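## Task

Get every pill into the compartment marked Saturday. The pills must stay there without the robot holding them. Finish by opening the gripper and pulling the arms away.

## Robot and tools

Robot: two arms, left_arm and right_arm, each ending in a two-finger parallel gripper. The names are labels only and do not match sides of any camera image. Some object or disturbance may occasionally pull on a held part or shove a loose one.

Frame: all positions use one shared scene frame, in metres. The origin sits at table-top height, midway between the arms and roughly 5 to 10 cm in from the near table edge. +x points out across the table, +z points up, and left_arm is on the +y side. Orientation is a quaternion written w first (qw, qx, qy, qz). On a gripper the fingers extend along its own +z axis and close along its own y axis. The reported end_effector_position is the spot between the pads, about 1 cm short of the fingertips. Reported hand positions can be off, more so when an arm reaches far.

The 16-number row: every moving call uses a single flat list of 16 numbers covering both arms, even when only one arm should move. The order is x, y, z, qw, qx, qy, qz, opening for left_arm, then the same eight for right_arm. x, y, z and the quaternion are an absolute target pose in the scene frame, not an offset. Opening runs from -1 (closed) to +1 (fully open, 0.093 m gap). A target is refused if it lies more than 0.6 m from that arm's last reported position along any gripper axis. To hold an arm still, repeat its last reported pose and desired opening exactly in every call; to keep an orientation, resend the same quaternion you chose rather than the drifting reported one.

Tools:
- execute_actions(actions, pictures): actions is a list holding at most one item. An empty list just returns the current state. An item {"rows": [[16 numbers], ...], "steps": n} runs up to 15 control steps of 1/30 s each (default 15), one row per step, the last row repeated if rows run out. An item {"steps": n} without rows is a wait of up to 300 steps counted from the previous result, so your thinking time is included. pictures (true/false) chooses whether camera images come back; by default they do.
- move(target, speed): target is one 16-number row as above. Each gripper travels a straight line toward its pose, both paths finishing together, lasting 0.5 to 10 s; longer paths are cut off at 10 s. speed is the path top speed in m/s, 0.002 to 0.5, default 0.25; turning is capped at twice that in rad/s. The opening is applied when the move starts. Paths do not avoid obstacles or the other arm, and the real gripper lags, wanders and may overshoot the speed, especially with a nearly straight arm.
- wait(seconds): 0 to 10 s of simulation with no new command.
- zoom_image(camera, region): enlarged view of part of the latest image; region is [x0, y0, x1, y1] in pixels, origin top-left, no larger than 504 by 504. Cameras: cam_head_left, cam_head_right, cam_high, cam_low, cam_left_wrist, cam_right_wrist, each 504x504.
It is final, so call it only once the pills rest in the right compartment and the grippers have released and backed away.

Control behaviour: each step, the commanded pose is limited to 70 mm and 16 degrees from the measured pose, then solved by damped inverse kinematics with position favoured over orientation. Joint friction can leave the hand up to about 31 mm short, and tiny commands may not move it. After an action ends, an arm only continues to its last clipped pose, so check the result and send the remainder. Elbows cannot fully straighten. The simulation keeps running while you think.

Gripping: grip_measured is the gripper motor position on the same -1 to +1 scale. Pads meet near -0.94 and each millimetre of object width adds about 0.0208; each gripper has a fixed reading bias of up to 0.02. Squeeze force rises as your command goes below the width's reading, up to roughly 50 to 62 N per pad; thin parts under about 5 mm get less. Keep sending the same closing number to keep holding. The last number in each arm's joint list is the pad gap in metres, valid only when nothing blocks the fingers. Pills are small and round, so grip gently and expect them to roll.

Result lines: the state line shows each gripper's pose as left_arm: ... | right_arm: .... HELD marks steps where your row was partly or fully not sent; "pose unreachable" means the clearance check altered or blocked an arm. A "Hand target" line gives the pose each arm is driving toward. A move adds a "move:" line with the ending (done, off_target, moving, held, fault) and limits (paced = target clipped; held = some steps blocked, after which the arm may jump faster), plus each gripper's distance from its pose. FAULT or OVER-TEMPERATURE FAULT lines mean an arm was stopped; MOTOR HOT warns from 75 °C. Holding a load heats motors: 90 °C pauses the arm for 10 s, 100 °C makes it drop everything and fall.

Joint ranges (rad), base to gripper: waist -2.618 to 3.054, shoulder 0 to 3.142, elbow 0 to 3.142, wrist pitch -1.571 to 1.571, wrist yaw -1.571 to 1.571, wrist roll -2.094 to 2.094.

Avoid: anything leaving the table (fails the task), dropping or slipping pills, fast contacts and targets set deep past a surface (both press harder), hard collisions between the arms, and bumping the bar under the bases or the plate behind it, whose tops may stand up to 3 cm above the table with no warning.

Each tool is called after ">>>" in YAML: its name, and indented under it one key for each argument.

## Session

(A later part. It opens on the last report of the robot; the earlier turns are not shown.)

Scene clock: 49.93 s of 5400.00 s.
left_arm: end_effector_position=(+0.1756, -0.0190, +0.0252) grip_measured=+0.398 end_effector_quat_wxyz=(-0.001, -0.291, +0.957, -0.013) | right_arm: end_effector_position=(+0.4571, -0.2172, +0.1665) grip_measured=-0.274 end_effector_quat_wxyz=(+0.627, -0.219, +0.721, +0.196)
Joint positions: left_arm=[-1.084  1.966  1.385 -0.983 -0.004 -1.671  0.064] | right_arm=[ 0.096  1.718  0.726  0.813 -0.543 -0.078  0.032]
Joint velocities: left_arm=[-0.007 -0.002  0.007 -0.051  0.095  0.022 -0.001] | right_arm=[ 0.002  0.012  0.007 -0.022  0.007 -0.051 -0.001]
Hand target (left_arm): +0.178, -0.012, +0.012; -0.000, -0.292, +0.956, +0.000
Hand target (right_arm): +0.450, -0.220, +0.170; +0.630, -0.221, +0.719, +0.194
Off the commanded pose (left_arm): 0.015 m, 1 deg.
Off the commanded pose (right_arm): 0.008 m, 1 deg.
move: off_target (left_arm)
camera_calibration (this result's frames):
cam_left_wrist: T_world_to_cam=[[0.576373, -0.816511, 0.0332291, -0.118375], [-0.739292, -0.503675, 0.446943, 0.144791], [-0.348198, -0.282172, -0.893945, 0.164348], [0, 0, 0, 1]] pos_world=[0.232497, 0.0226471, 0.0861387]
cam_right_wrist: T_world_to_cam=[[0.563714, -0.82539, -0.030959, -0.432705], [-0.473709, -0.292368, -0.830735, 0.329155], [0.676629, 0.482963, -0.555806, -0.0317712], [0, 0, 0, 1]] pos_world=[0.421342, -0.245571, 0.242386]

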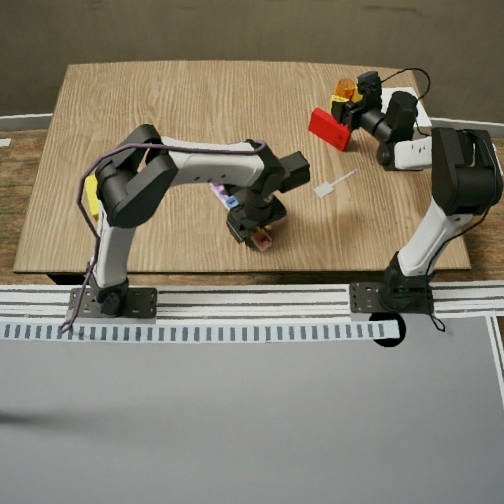

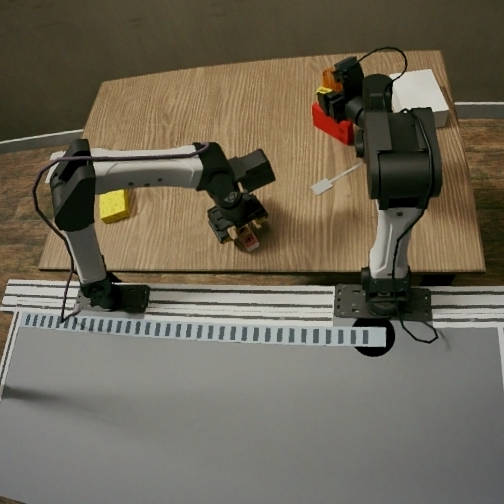

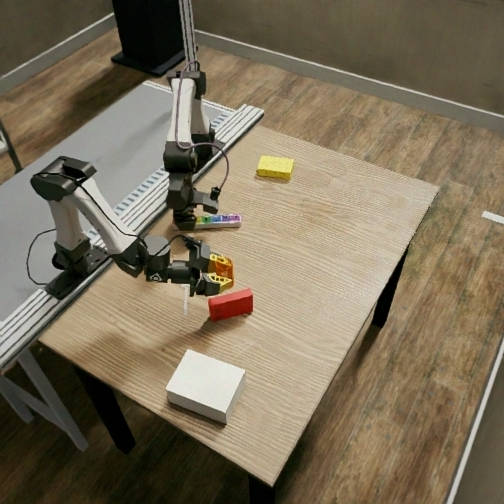

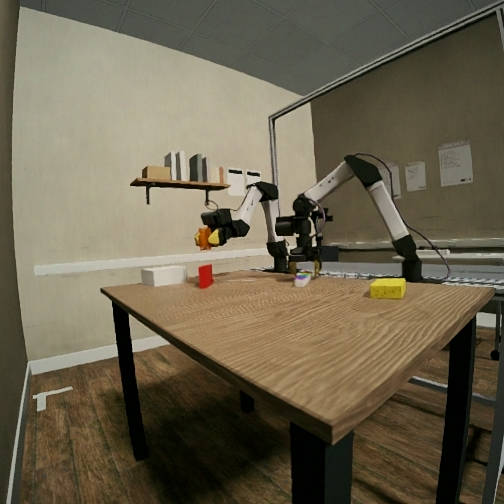

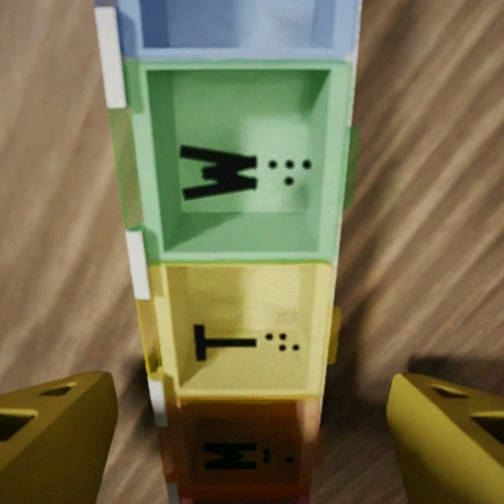

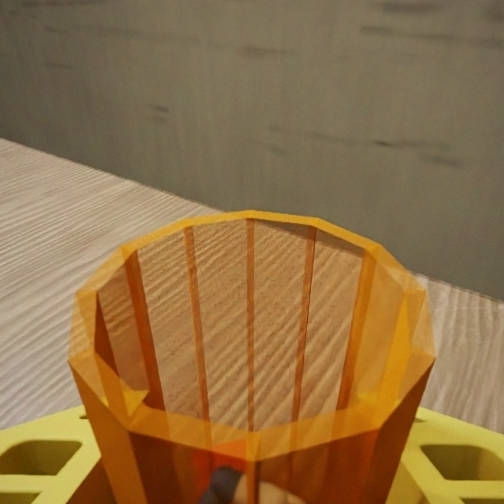

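>>> move:
  target: [0.18,-0.008,0.002,0,-0.292,0.956,0,0.4,0.45,-0.22,0.17,0.63,-0.221,0.719,0.194,-0.32]
  speed: 0.03

>>> move:
  target: [0.18,-0.008,0.004,0,-0.292,0.956,0,-0.6,0.45,-0.22,0.17,0.63,-0.221,0.719,0.194,-0.32]
  speed: 0.03

Scene clock: 51.33 s of 5400.00 s.
left_arm: end_effector_position=(+0.1786, -0.0152, +0.0169) grip_measured=+0.398 end_effector_quat_wxyz=(-0.000, -0.293, +0.956, -0.015) | right_arm: end_effector_position=(+0.4570, -0.2171, +0.1665) grip_measured=-0.274 end_effector_quat_wxyz=(+0.627, -0.219, +0.721, +0.196)
Joint positions: left_arm=[-1.072  1.966  1.35  -0.944 -0.004 -1.661  0.064] | right_arm=[ 0.096  1.718  0.726  0.813 -0.544 -0.079  0.032]
Joint velocities: left_arm=[ 0.002  0.002 -0.002  0.022  0.037  0.007 -0.001] | right_arm=[-0.027 -0.012 -0.007 -0.037 -0.051 -0.007 -0.001]
Hand target (left_arm): +0.180, -0.008, +0.002; -0.000, -0.292, +0.956, +0.000
Hand target (right_arm): +0.450, -0.220, +0.170; +0.630, -0.221, +0.719, +0.194
Off the commanded pose (left_arm): 0.017 m, 2 deg.
Off the commanded pose (right_arm): 0.008 m, 1 deg.
move: off_target (left_arm)
camera_calibration (this result's frames):
cam_left_wrist: T_world_to_cam=[[0.578201, -0.815037, 0.0373842, -0.117102], [-0.739168, -0.503878, 0.44692, 0.152653], [-0.345419, -0.286043, -0.893792, 0.158542], [0, 0, 0, 1]] pos_world=[0.235308, 0.0268256, 0.0778577]
cam_right_wrist: T_world_to_cam=[[0.564074, -0.825156, -0.030633, -0.432809], [-0.473408, -0.29278, -0.830761, 0.328936], [0.676539, 0.483113, -0.555785, -0.0316997], [0, 0, 0, 1]] pos_world=[0.421303, -0.245514, 0.242391]

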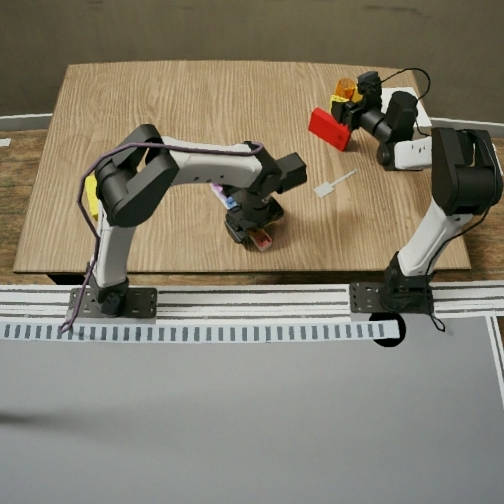

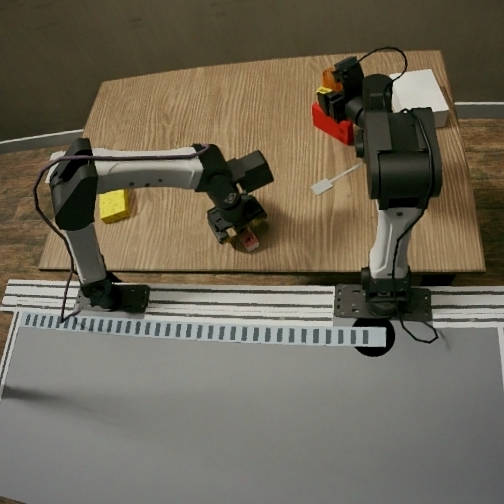

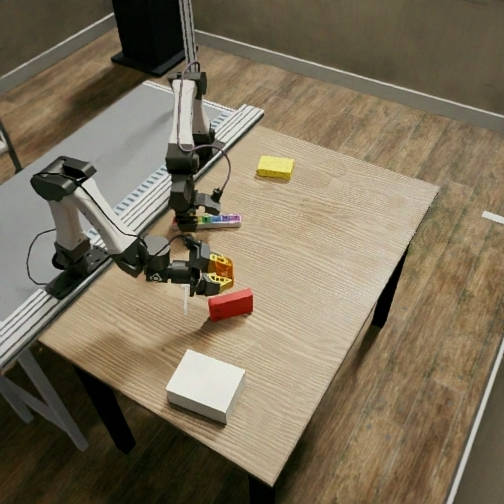

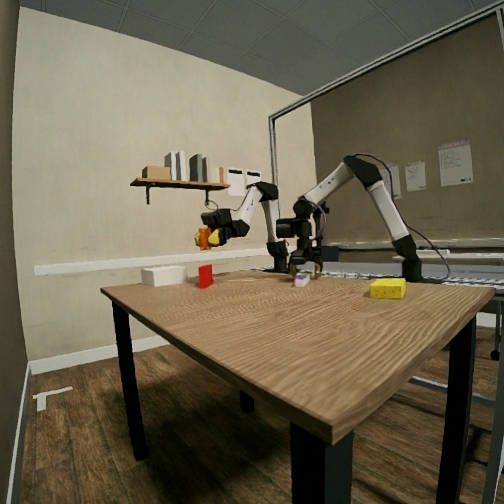

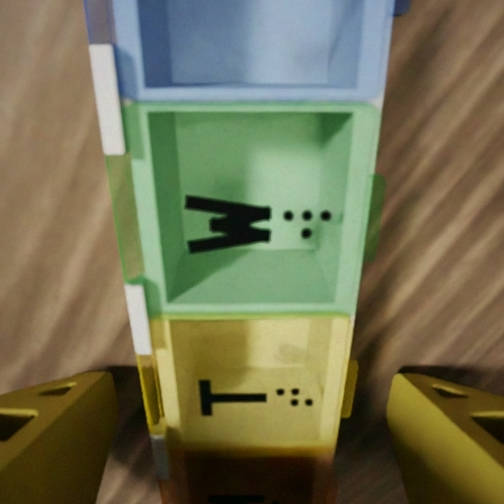

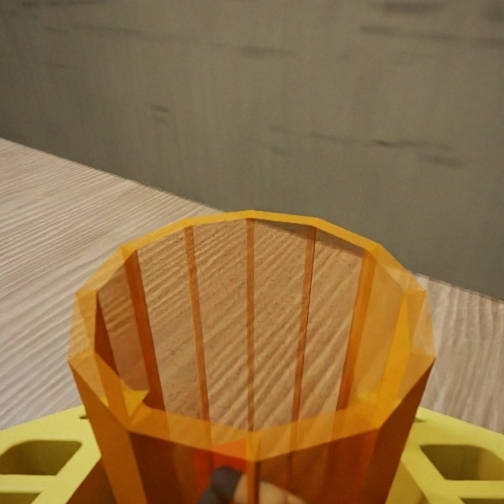

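Scene clock: 52.07 s of 5400.00 s.
left_arm: end_effector_position=(+0.1787, -0.0152, +0.0169) grip_measured=-0.439 end_effector_quat_wxyz=(-0.000, -0.292, +0.956, -0.015) | right_arm: end_effector_position=(+0.4570, -0.2171, +0.1664) grip_measured=-0.274 end_effector_quat_wxyz=(+0.627, -0.219, +0.721, +0.196)
Joint positions: left_arm=[-1.072  1.966  1.35  -0.943 -0.004 -1.66   0.024] | right_arm=[ 0.096  1.718  0.726  0.813 -0.544 -0.079  0.032]
Joint velocities: left_arm=[-0.007  0.002 -0.002 -0.007 -0.051  0.007 -0.   ] | right_arm=[ 0.002 -0.002 -0.002 -0.066  0.007 -0.037  0.   ]
Hand target (left_arm): +0.180, -0.008, +0.004; -0.000, -0.292, +0.956, -0.000
Hand target (right_arm): +0.450, -0.220, +0.170; +0.630, -0.221, +0.719, +0.194
Off the commanded pose (left_arm): 0.015 m, 2 deg.
Off the commanded pose (right_arm): 0.008 m, 1 deg.
move: off_target (left_arm)
camera_calibration (this result's frames):
cam_left_wrist: T_world_to_cam=[[0.577886, -0.815243, 0.0377667, -0.117148], [-0.739445, -0.503452, 0.446942, 0.1527], [-0.345353, -0.286208, -0.893765, 0.158522], [0, 0, 0, 1]] pos_world=[0.235357, 0.0267434, 0.0778576]
cam_right_wrist: T_world_to_cam=[[0.564063, -0.825156, -0.0308329, -0.432766], [-0.473725, -0.292795, -0.830576, 0.328971], [0.676326, 0.483104, -0.556052, -0.0315968], [0, 0, 0, 1]] pos_world=[0.421319, -0.245513, 0.242323]

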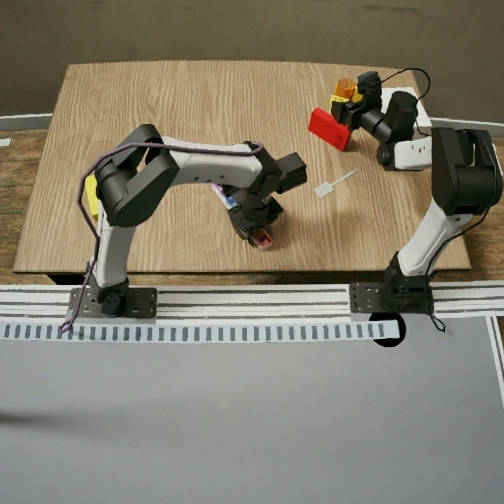

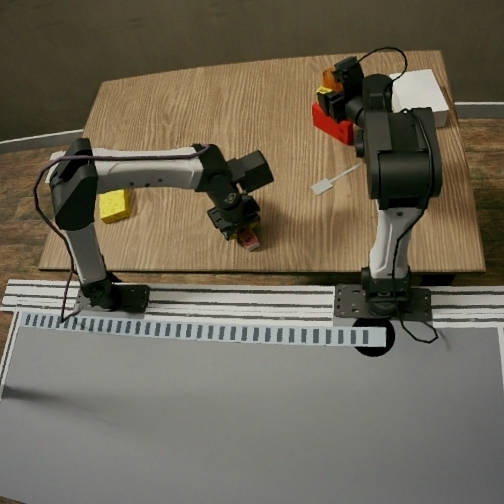

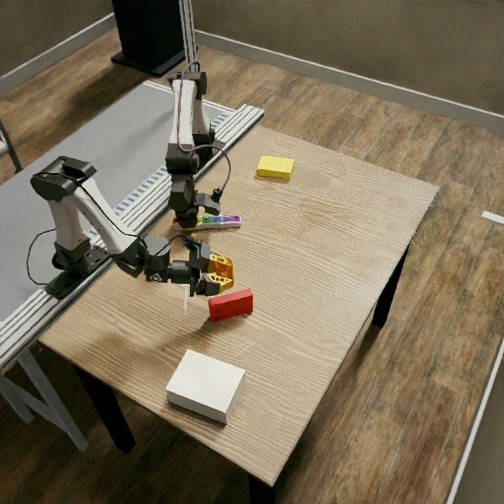

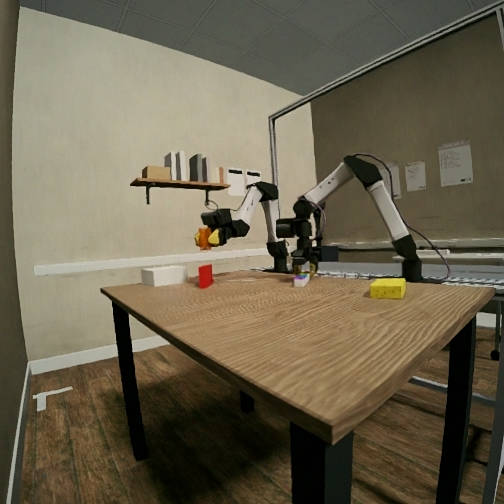

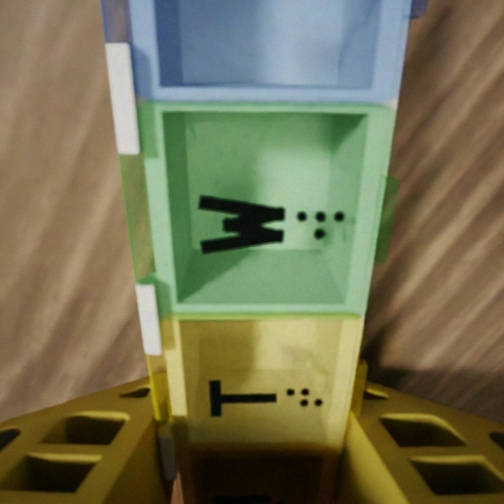

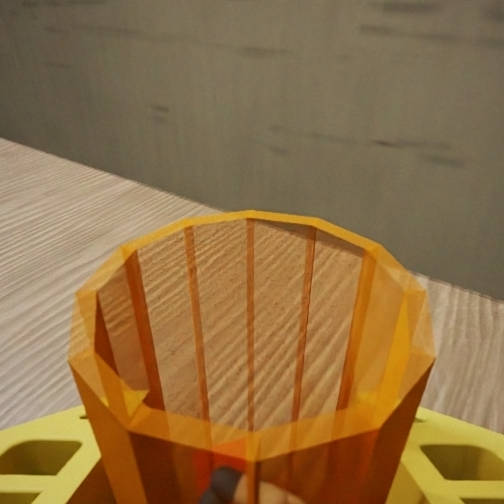

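>>> move:
  target: [0.2,0.15,0.13,0,0.259,0.966,0,-0.6,0.25,-0.12,0.13,0.379,-0.45,0.779,0.219,-0.32]
  speed: 0.12

>>> move:
  target: [0.2,0.15,0.13,0,0.259,0.966,0,-0.6,0.268,-0.002,0.10,0.379,-0.45,0.779,0.219,-0.32]
  speed: 0.08

Scene clock: 59.33 s of 5400.00 s.
left_arm: end_effector_position=(+0.1997, +0.1437, +0.1277) grip_measured=-0.438 end_effector_quat_wxyz=(+0.007, +0.258, +0.966, -0.006) | right_arm: end_effector_position=(+0.2487, -0.1257, +0.1230) grip_measured=-0.274 end_effector_quat_wxyz=(+0.368, -0.445, +0.787, +0.218)
Joint positions: left_arm=[-0.692  1.484  1.252 -1.334 -0.01  -0.166  0.024] | right_arm=[ 0.499  1.125  0.614 -0.286 -0.455 -0.385  0.032]
Joint velocities: left_arm=[-0.002  0.002  0.007  0.007 -0.007 -0.037 -0.001] | right_arm=[ 0.012 -0.007 -0.012  0.051 -0.007 -0.022 -0.   ]
Hand target (left_arm): +0.198, +0.150, +0.129; +0.003, +0.259, +0.966, -0.000
Hand target (right_arm): +0.248, -0.125, +0.129; +0.377, -0.448, +0.781, +0.215
Off the commanded pose (left_arm): 0.007 m, 1 deg.
Off the commanded pose (right_arm): 0.009 m, 2 deg.
move: done
camera_calibration (this result's frames):
cam_left_wrist: T_world_to_cam=[[-0.478001, -0.878175, 0.0179973, 0.218516], [-0.791821, 0.439685, 0.423906, 0.0766257], [-0.380177, 0.188377, -0.905527, 0.250514], [0, 0, 0, 1]] pos_world=[0.260364, 0.111013, 0.190432]
cam_right_wrist: T_world_to_cam=[[0.855704, -0.516164, -0.0366664, -0.2741], [-0.482273, -0.769819, -0.418081, 0.112411], [0.187572, 0.375437, -0.90767, 0.192298], [0, 0, 0, 1]] pos_world=[0.252691, -0.12714, 0.211489]

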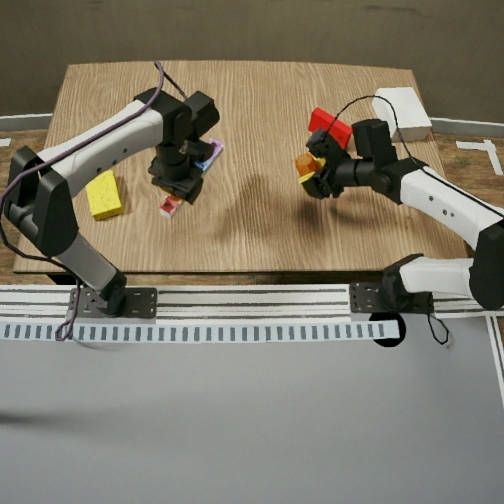

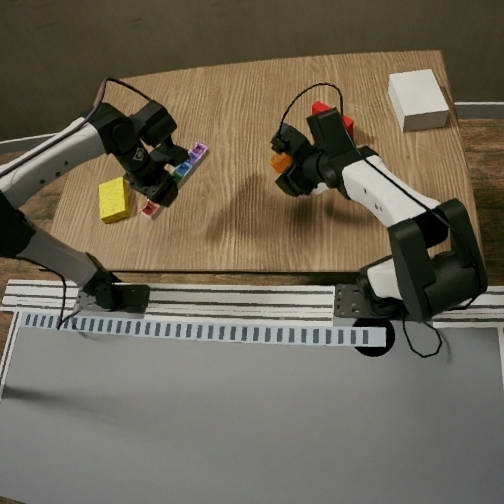

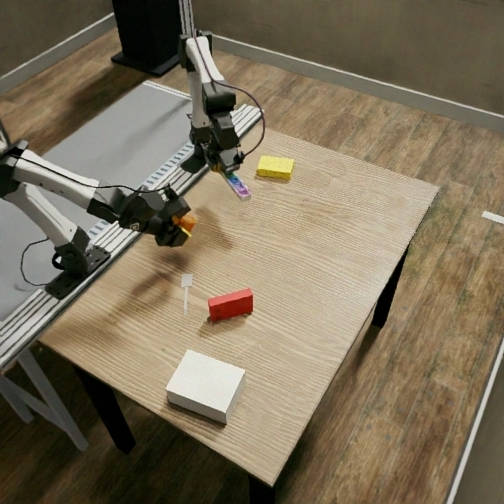

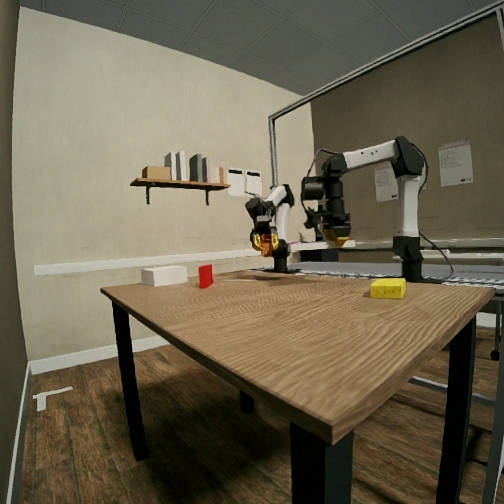

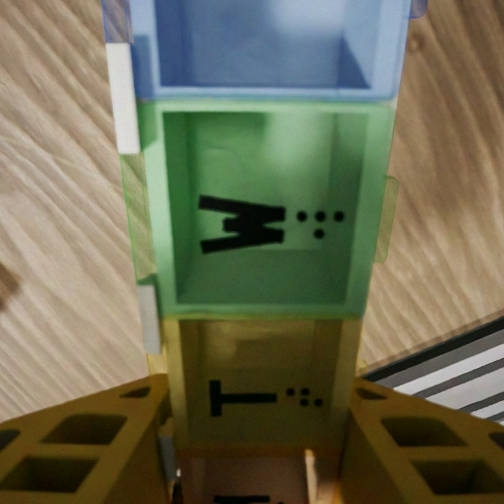

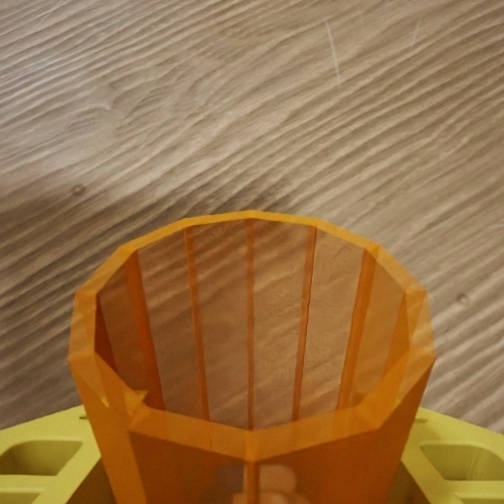

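Scene clock: 61.40 s of 5400.00 s.
left_arm: end_effector_position=(+0.1989, +0.1463, +0.1276) grip_measured=-0.438 end_effector_quat_wxyz=(+0.002, +0.259, +0.966, -0.004) | right_arm: end_effector_position=(+0.2601, -0.0116, +0.0935) grip_measured=-0.274 end_effector_quat_wxyz=(+0.366, -0.454, +0.783, +0.216)
Joint positions: left_arm=[-0.686  1.484  1.252 -1.343 -0.01  -0.157  0.024] | right_arm=[ 0.856  1.514  0.751  0.041 -0.198 -0.147  0.032]
Joint velocities: left_arm=[-0.012 -0.007 -0.012 -0.037 -0.022  0.051  0.   ] | right_arm=[ 0.002  0.002 -0.017 -0.022  0.066  0.037 -0.   ]
Hand target (left_arm): +0.200, +0.150, +0.130; +0.000, +0.259, +0.966, -0.000
Hand target (right_arm): +0.267, -0.003, +0.101; +0.379, -0.450, +0.779, +0.218
Off the commanded pose (left_arm): 0.005 m, 1 deg.
Off the commanded pose (right_arm): 0.014 m, 2 deg.
move: off_target (right_arm)
camera_calibration (this result's frames):
cam_left_wrist: T_world_to_cam=[[-0.480352, -0.876926, 0.0162012, 0.220956], [-0.787411, 0.439307, 0.432427, 0.0729123], [-0.386324, 0.19496, -0.901524, 0.249396], [0, 0, 0, 1]] pos_world=[0.259896, 0.113109, 0.189728]
cam_right_wrist: T_world_to_cam=[[0.863798, -0.503132, -0.0266569, -0.228957], [-0.468121, -0.781874, -0.411747, 0.188968], [0.186321, 0.368145, -0.910908, 0.1211], [0, 0, 0, 1]] pos_world=[0.263669, -0.0120283, 0.182015]

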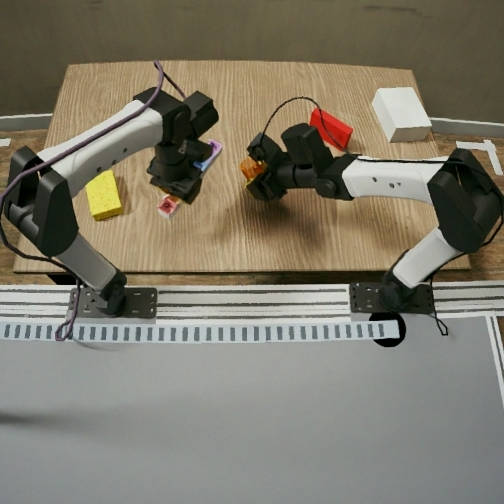

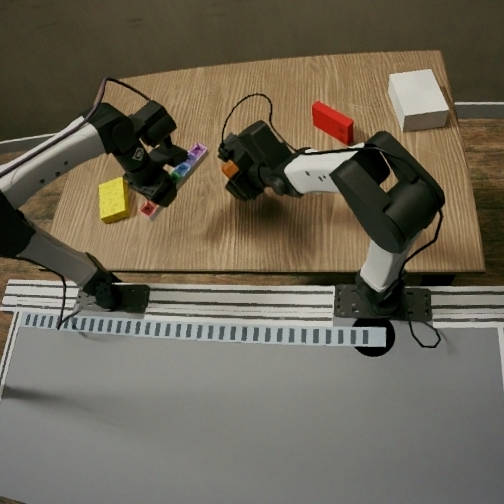

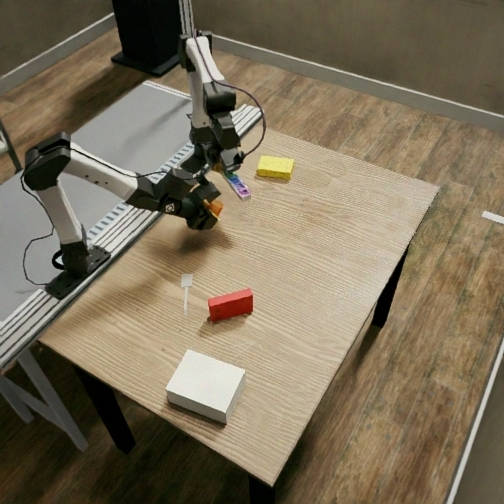

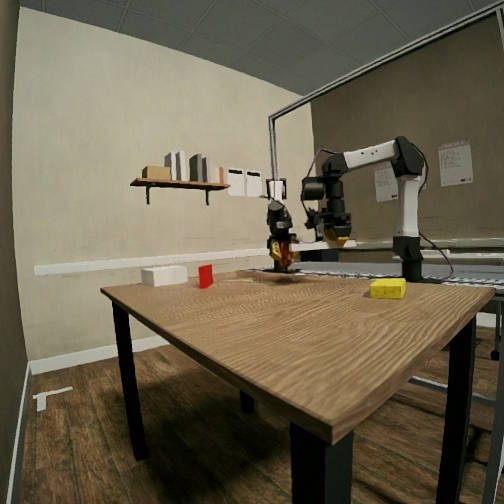

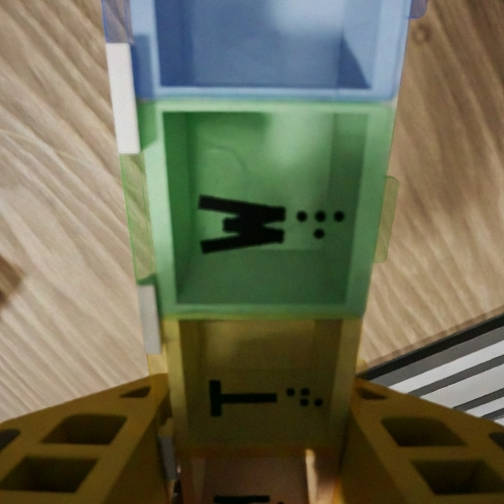

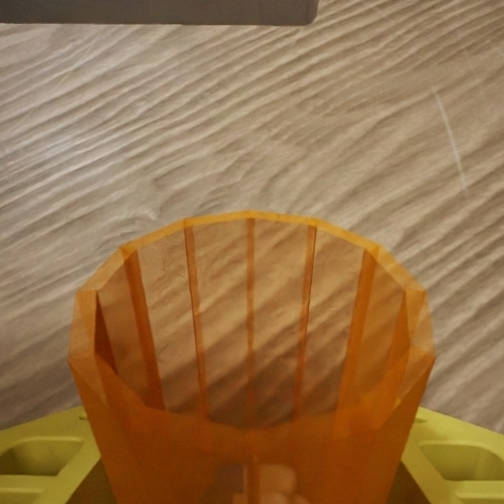

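Alignment looks good. Advance.

>>> move:
  target: [0.2,0.15,0.13,0,0.259,0.966,0,-0.6,0.29,0.036,0.10,0.379,-0.45,0.779,0.219,-0.32]
  speed: 0.03

Scene clock: 63.97 s of 5400.00 s.
left_arm: end_effector_position=(+0.1989, +0.1463, +0.1276) grip_measured=-0.438 end_effector_quat_wxyz=(+0.002, +0.259, +0.966, -0.004) | right_arm: end_effector_position=(+0.2835, +0.0273, +0.0940) grip_measured=-0.274 end_effector_quat_wxyz=(+0.367, -0.453, +0.783, +0.216)
Joint positions: left_arm=[-0.686  1.484  1.252 -1.343 -0.01  -0.157  0.024] | right_arm=[ 0.886  1.68   0.919  0.046 -0.174 -0.124  0.032]
Joint velocities: left_arm=[-0.002 -0.012  0.012  0.007  0.007  0.022 -0.001] | right_arm=[-0.002  0.012 -0.007 -0.037  0.022 -0.095 -0.001]
Hand target (left_arm): +0.200, +0.150, +0.130; +0.000, +0.259, +0.966, -0.000
Hand target (right_arm): +0.289, +0.036, +0.101; +0.379, -0.450, +0.778, +0.219
Off the commanded pose (left_arm): 0.005 m, 1 deg.
Off the commanded pose (right_arm): 0.012 m, 2 deg.
move: off_target (right_arm)
camera_calibration (this result's frames):
cam_left_wrist: T_world_to_cam=[[-0.480686, -0.876743, 0.0161986, 0.220996], [-0.787245, 0.439607, 0.432424, 0.0728357], [-0.386246, 0.195108, -0.901525, 0.249359], [0, 0, 0, 1]] pos_world=[0.259883, 0.113085, 0.189728]
cam_right_wrist: T_world_to_cam=[[0.863101, -0.504296, -0.0272269, -0.229367], [-0.468913, -0.780189, -0.414035, 0.230975], [0.187554, 0.370121, -0.909854, 0.102352], [0, 0, 0, 1]] pos_world=[0.287077, 0.0266525, 0.182512]

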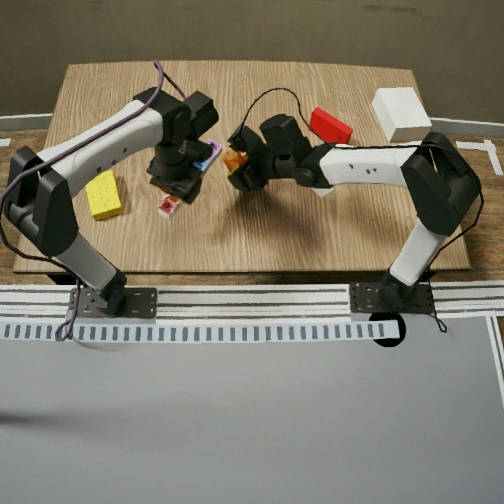

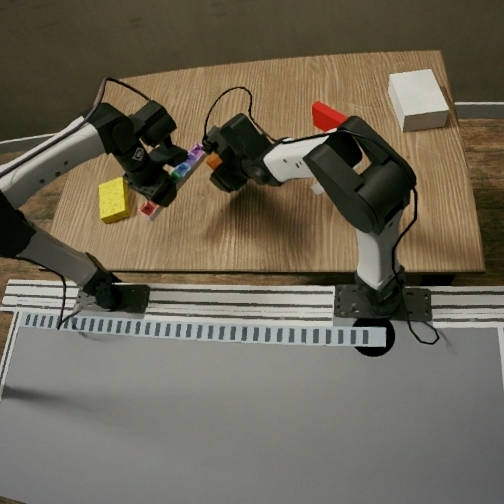

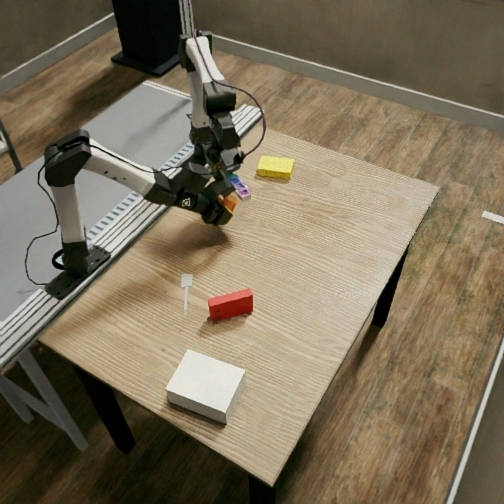

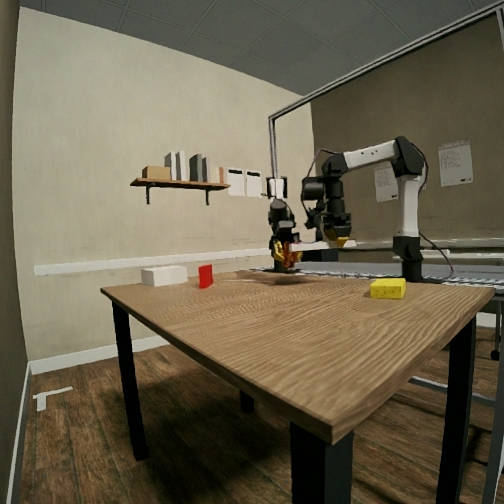

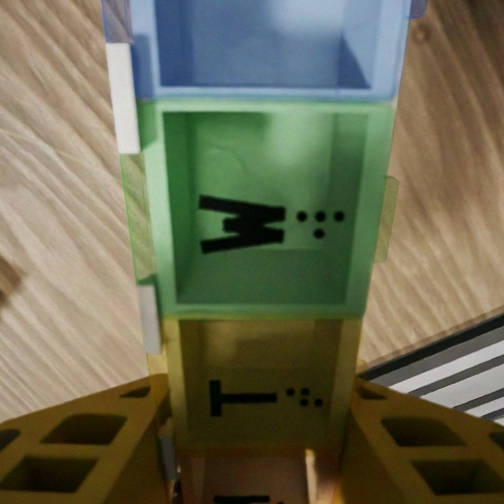

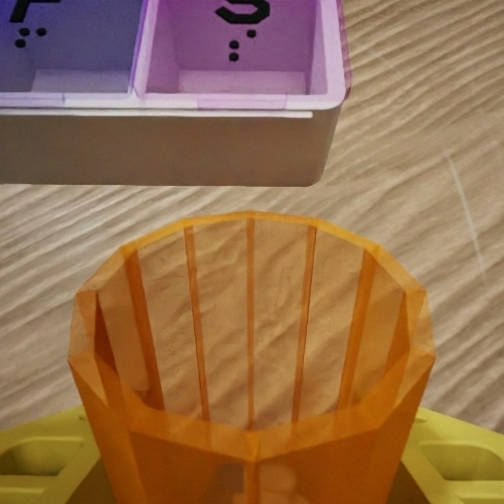

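>>> move:
  target: [0.2,0.15,0.13,0,0.259,0.966,0,-0.6,0.298,0.05,0.10,0.379,-0.45,0.779,0.219,-0.32]
  speed: 0.01

Scene clock: 67.30 s of 5400.00 s.
left_arm: end_effector_position=(+0.2011, +0.1502, +0.1276) grip_measured=-0.438 end_effector_quat_wxyz=(+0.005, +0.256, +0.967, +0.005) | right_arm: end_effector_position=(+0.2919, +0.0403, +0.0927) grip_measured=-0.274 end_effector_quat_wxyz=(+0.366, -0.453, +0.784, +0.216)
Joint positions: left_arm=[-0.68   1.484  1.252 -1.346 -0.028 -0.157  0.024] | right_arm=[ 0.894  1.737  0.979  0.042 -0.168 -0.119  0.032]
Joint velocities: left_arm=[-0.007 -0.012 -0.007 -0.007 -0.007 -0.007  0.001] | right_arm=[-0.017  0.002 -0.012 -0.007  0.051  0.022 -0.   ]
Hand target (left_arm): +0.200, +0.150, +0.130; +0.000, +0.259, +0.966, +0.000
Hand target (right_arm): +0.297, +0.050, +0.100; +0.379, -0.450, +0.779, +0.219
Off the commanded pose (left_arm): 0.003 m, 1 deg.
Off the commanded pose (right_arm): 0.014 m, 2 deg.
move: off_target (right_arm)
camera_calibration (this result's frames):
cam_left_wrist: T_world_to_cam=[[-0.475663, -0.879626, -0.00186868, 0.22721], [-0.793674, 0.428266, 0.432052, 0.0759685], [-0.379244, 0.206994, -0.901847, 0.246311], [0, 0, 0, 1]] pos_world=[0.261782, 0.11634, 0.189737]
cam_right_wrist: T_world_to_cam=[[0.862855, -0.504705, -0.0274577, -0.229918], [-0.469606, -0.780385, -0.412879, 0.2446], [0.186955, 0.369149, -0.910372, 0.0950343], [0, 0, 0, 1]] pos_world=[0.295484, 0.0397598, 0.181194]

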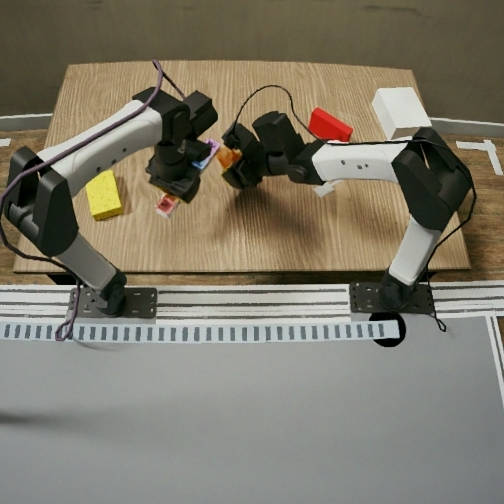

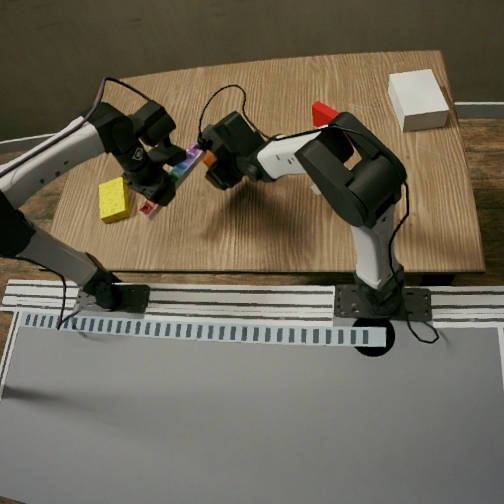

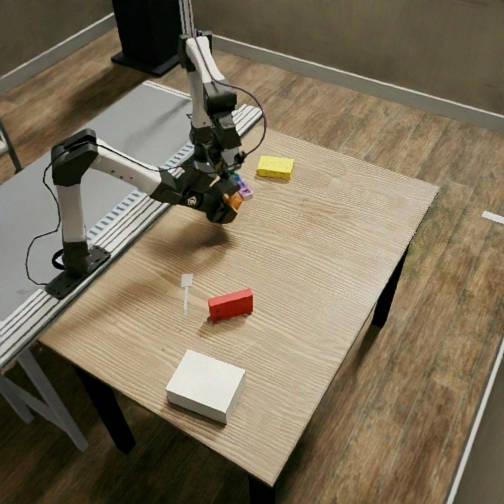

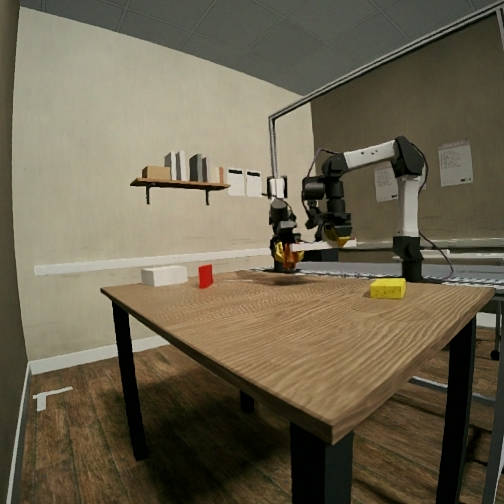

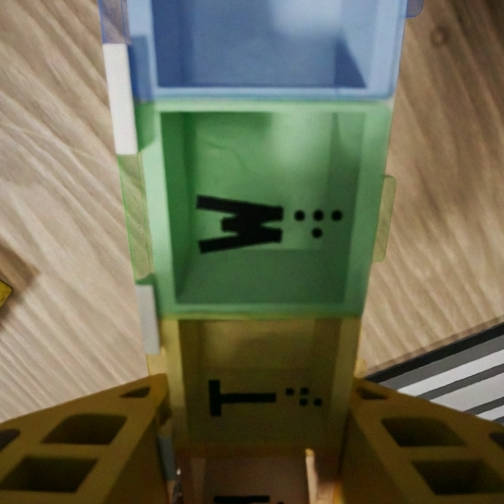

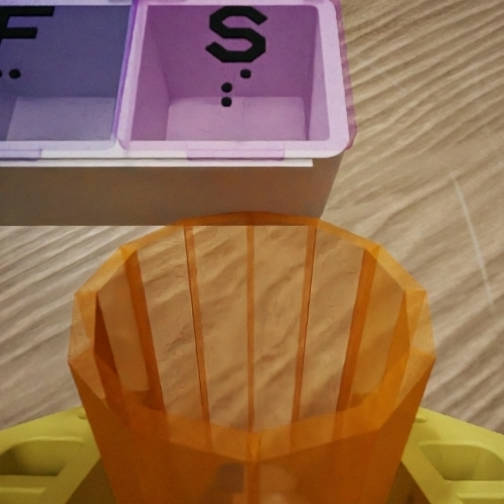

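In contact. Raise.

>>> move:
  target: [0.2,0.15,0.13,0,0.259,0.966,0,-0.6,0.299,0.053,0.122,0.379,-0.45,0.779,0.219,-0.32]
  speed: 0.01

Scene clock: 72.40 s of 5400.00 s.
left_arm: end_effector_position=(+0.2014, +0.1506, +0.1276) grip_measured=-0.438 end_effector_quat_wxyz=(+0.005, +0.256, +0.967, +0.006) | right_arm: end_effector_position=(+0.2914, +0.0394, +0.0969) grip_measured=-0.274 end_effector_quat_wxyz=(+0.346, -0.455, +0.794, +0.208)
Joint positions: left_arm=[-0.68   1.484  1.252 -1.346 -0.031 -0.157  0.024] | right_arm=[ 0.894  1.737  1.037 -0.064 -0.166 -0.117  0.032]
Joint velocities: left_arm=[-0.012  0.002  0.012  0.022  0.022 -0.007 -0.   ] | right_arm=[-0.007 -0.007  0.002 -0.11   0.051 -0.066  0.   ]
Hand target (left_arm): +0.200, +0.150, +0.130; +0.000, +0.259, +0.966, +0.000
Hand target (right_arm): +0.298, +0.052, +0.123; +0.379, -0.450, +0.779, +0.219
Off the commanded pose (left_arm): 0.003 m, 1 deg.
Off the commanded pose (right_arm): 0.030 m, 4 deg.
move: off_target (right_arm)
camera_calibration (this result's frames):
cam_left_wrist: T_world_to_cam=[[-0.474974, -0.879988, -0.0044901, 0.227903], [-0.79473, 0.426754, 0.431609, 0.0765356], [-0.377894, 0.208571, -0.90205, 0.245867], [0, 0, 0, 1]] pos_world=[0.261985, 0.116609, 0.189774]
cam_right_wrist: T_world_to_cam=[[0.860212, -0.508602, -0.0368798, -0.228042], [-0.484682, -0.79299, -0.369121, 0.246087], [0.15849, 0.335397, -0.928649, 0.110726], [0, 0, 0, 1]] pos_world=[0.297889, 0.0420248, 0.185252]

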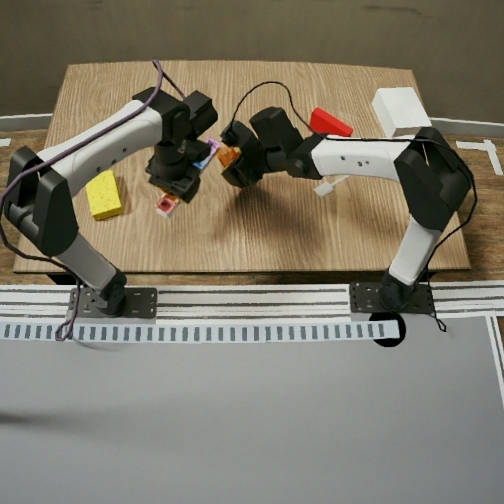

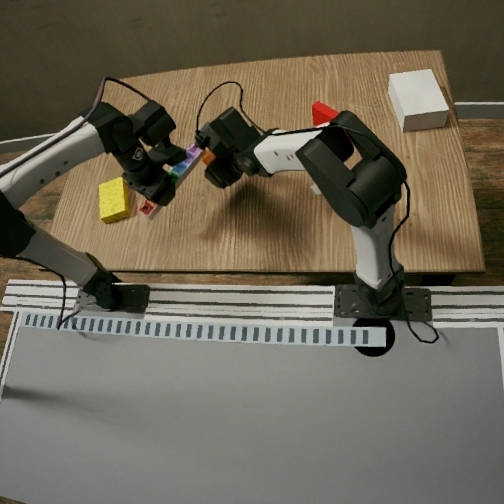

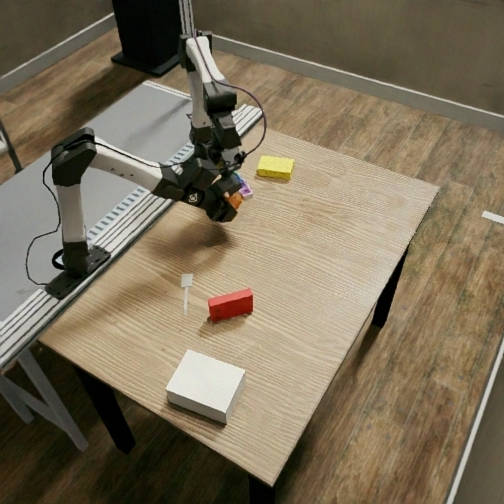

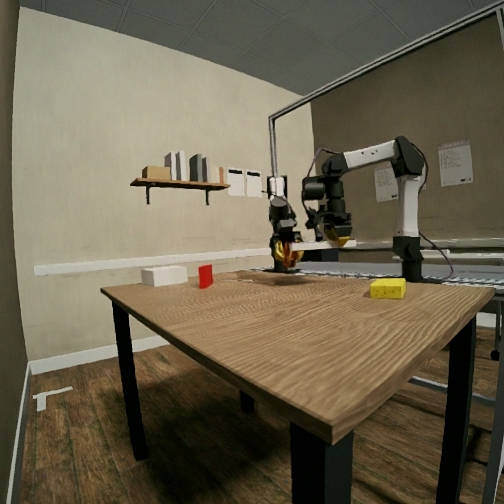

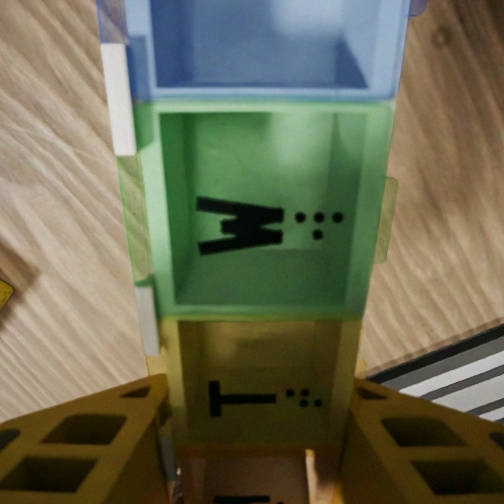

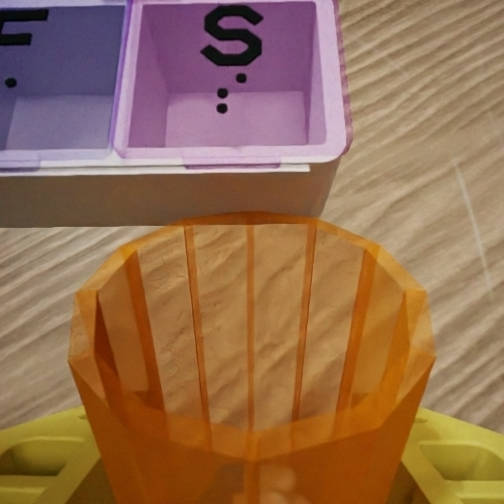

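>>> move:
  target: [0.2,0.15,0.13,0,0.259,0.966,0,-0.6,0.299,0.053,0.14,0.379,-0.45,0.779,0.219,-0.32]
  speed: 0.02

Scene clock: 75.17 s of 5400.00 s.
left_arm: end_effector_position=(+0.2015, +0.1507, +0.1276) grip_measured=-0.438 end_effector_quat_wxyz=(+0.006, +0.256, +0.967, +0.006) | right_arm: end_effector_position=(+0.2908, +0.0385, +0.1070) grip_measured=-0.274 end_effector_quat_wxyz=(+0.339, -0.455, +0.797, +0.205)
Joint positions: left_arm=[-0.68   1.484  1.252 -1.346 -0.032 -0.158  0.024] | right_arm=[ 0.894  1.722  1.076 -0.134 -0.165 -0.117  0.032]
Joint velocities: left_arm=[-0.007 -0.002 -0.022 -0.007 -0.081  0.066  0.001] | right_arm=[-0.012 -0.017  0.002 -0.037 -0.022  0.139 -0.001]
Hand target (left_arm): +0.200, +0.150, +0.130; +0.000, +0.259, +0.966, -0.000
Hand target (right_arm): +0.297, +0.051, +0.140; +0.378, -0.450, +0.779, +0.220
Off the commanded pose (left_arm): 0.003 m, 1 deg.
Off the commanded pose (right_arm): 0.037 m, 5 deg.
move: off_target (right_arm)
camera_calibration (this result's frames):
cam_left_wrist: T_world_to_cam=[[-0.47463, -0.880167, -0.00561289, 0.228194], [-0.795205, 0.426063, 0.431416, 0.0767904], [-0.377327, 0.209226, -0.902136, 0.245682], [0, 0, 0, 1]] pos_world=[0.262074, 0.116728, 0.189791]
cam_right_wrist: T_world_to_cam=[[0.859311, -0.509948, -0.0392035, -0.226993], [-0.489194, -0.797128, -0.353943, 0.248679], [0.149242, 0.323325, -0.934445, 0.124243], [0, 0, 0, 1]] pos_world=[0.298168, 0.0423036, 0.195217]

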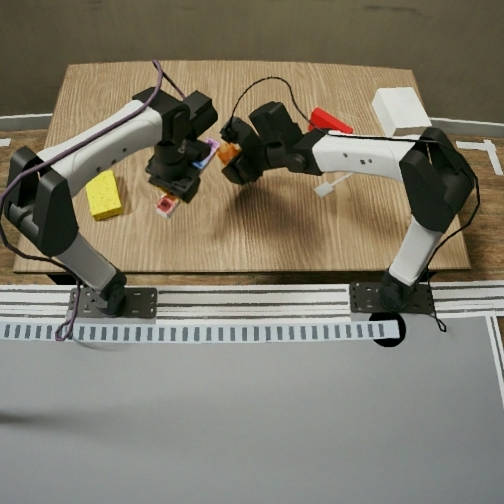

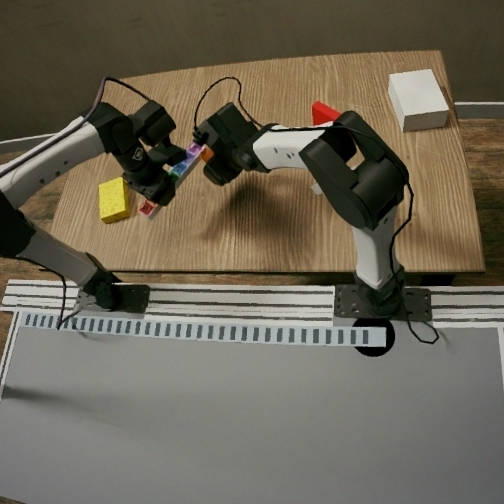

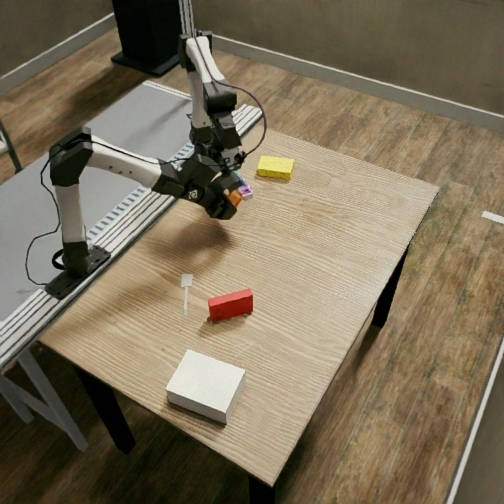

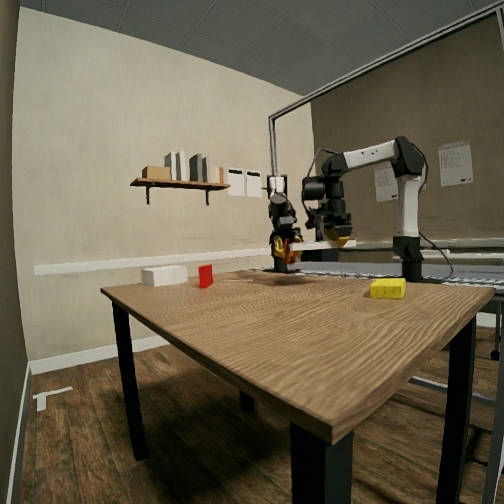

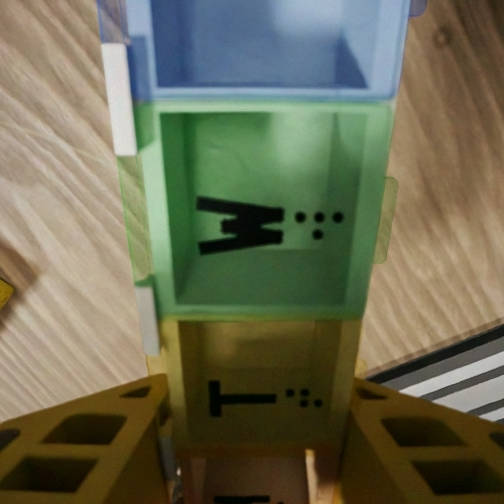

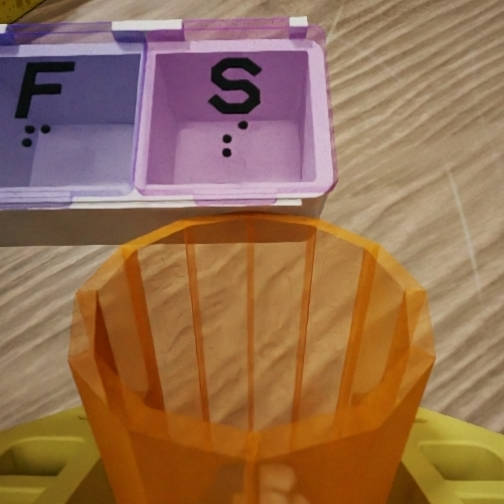

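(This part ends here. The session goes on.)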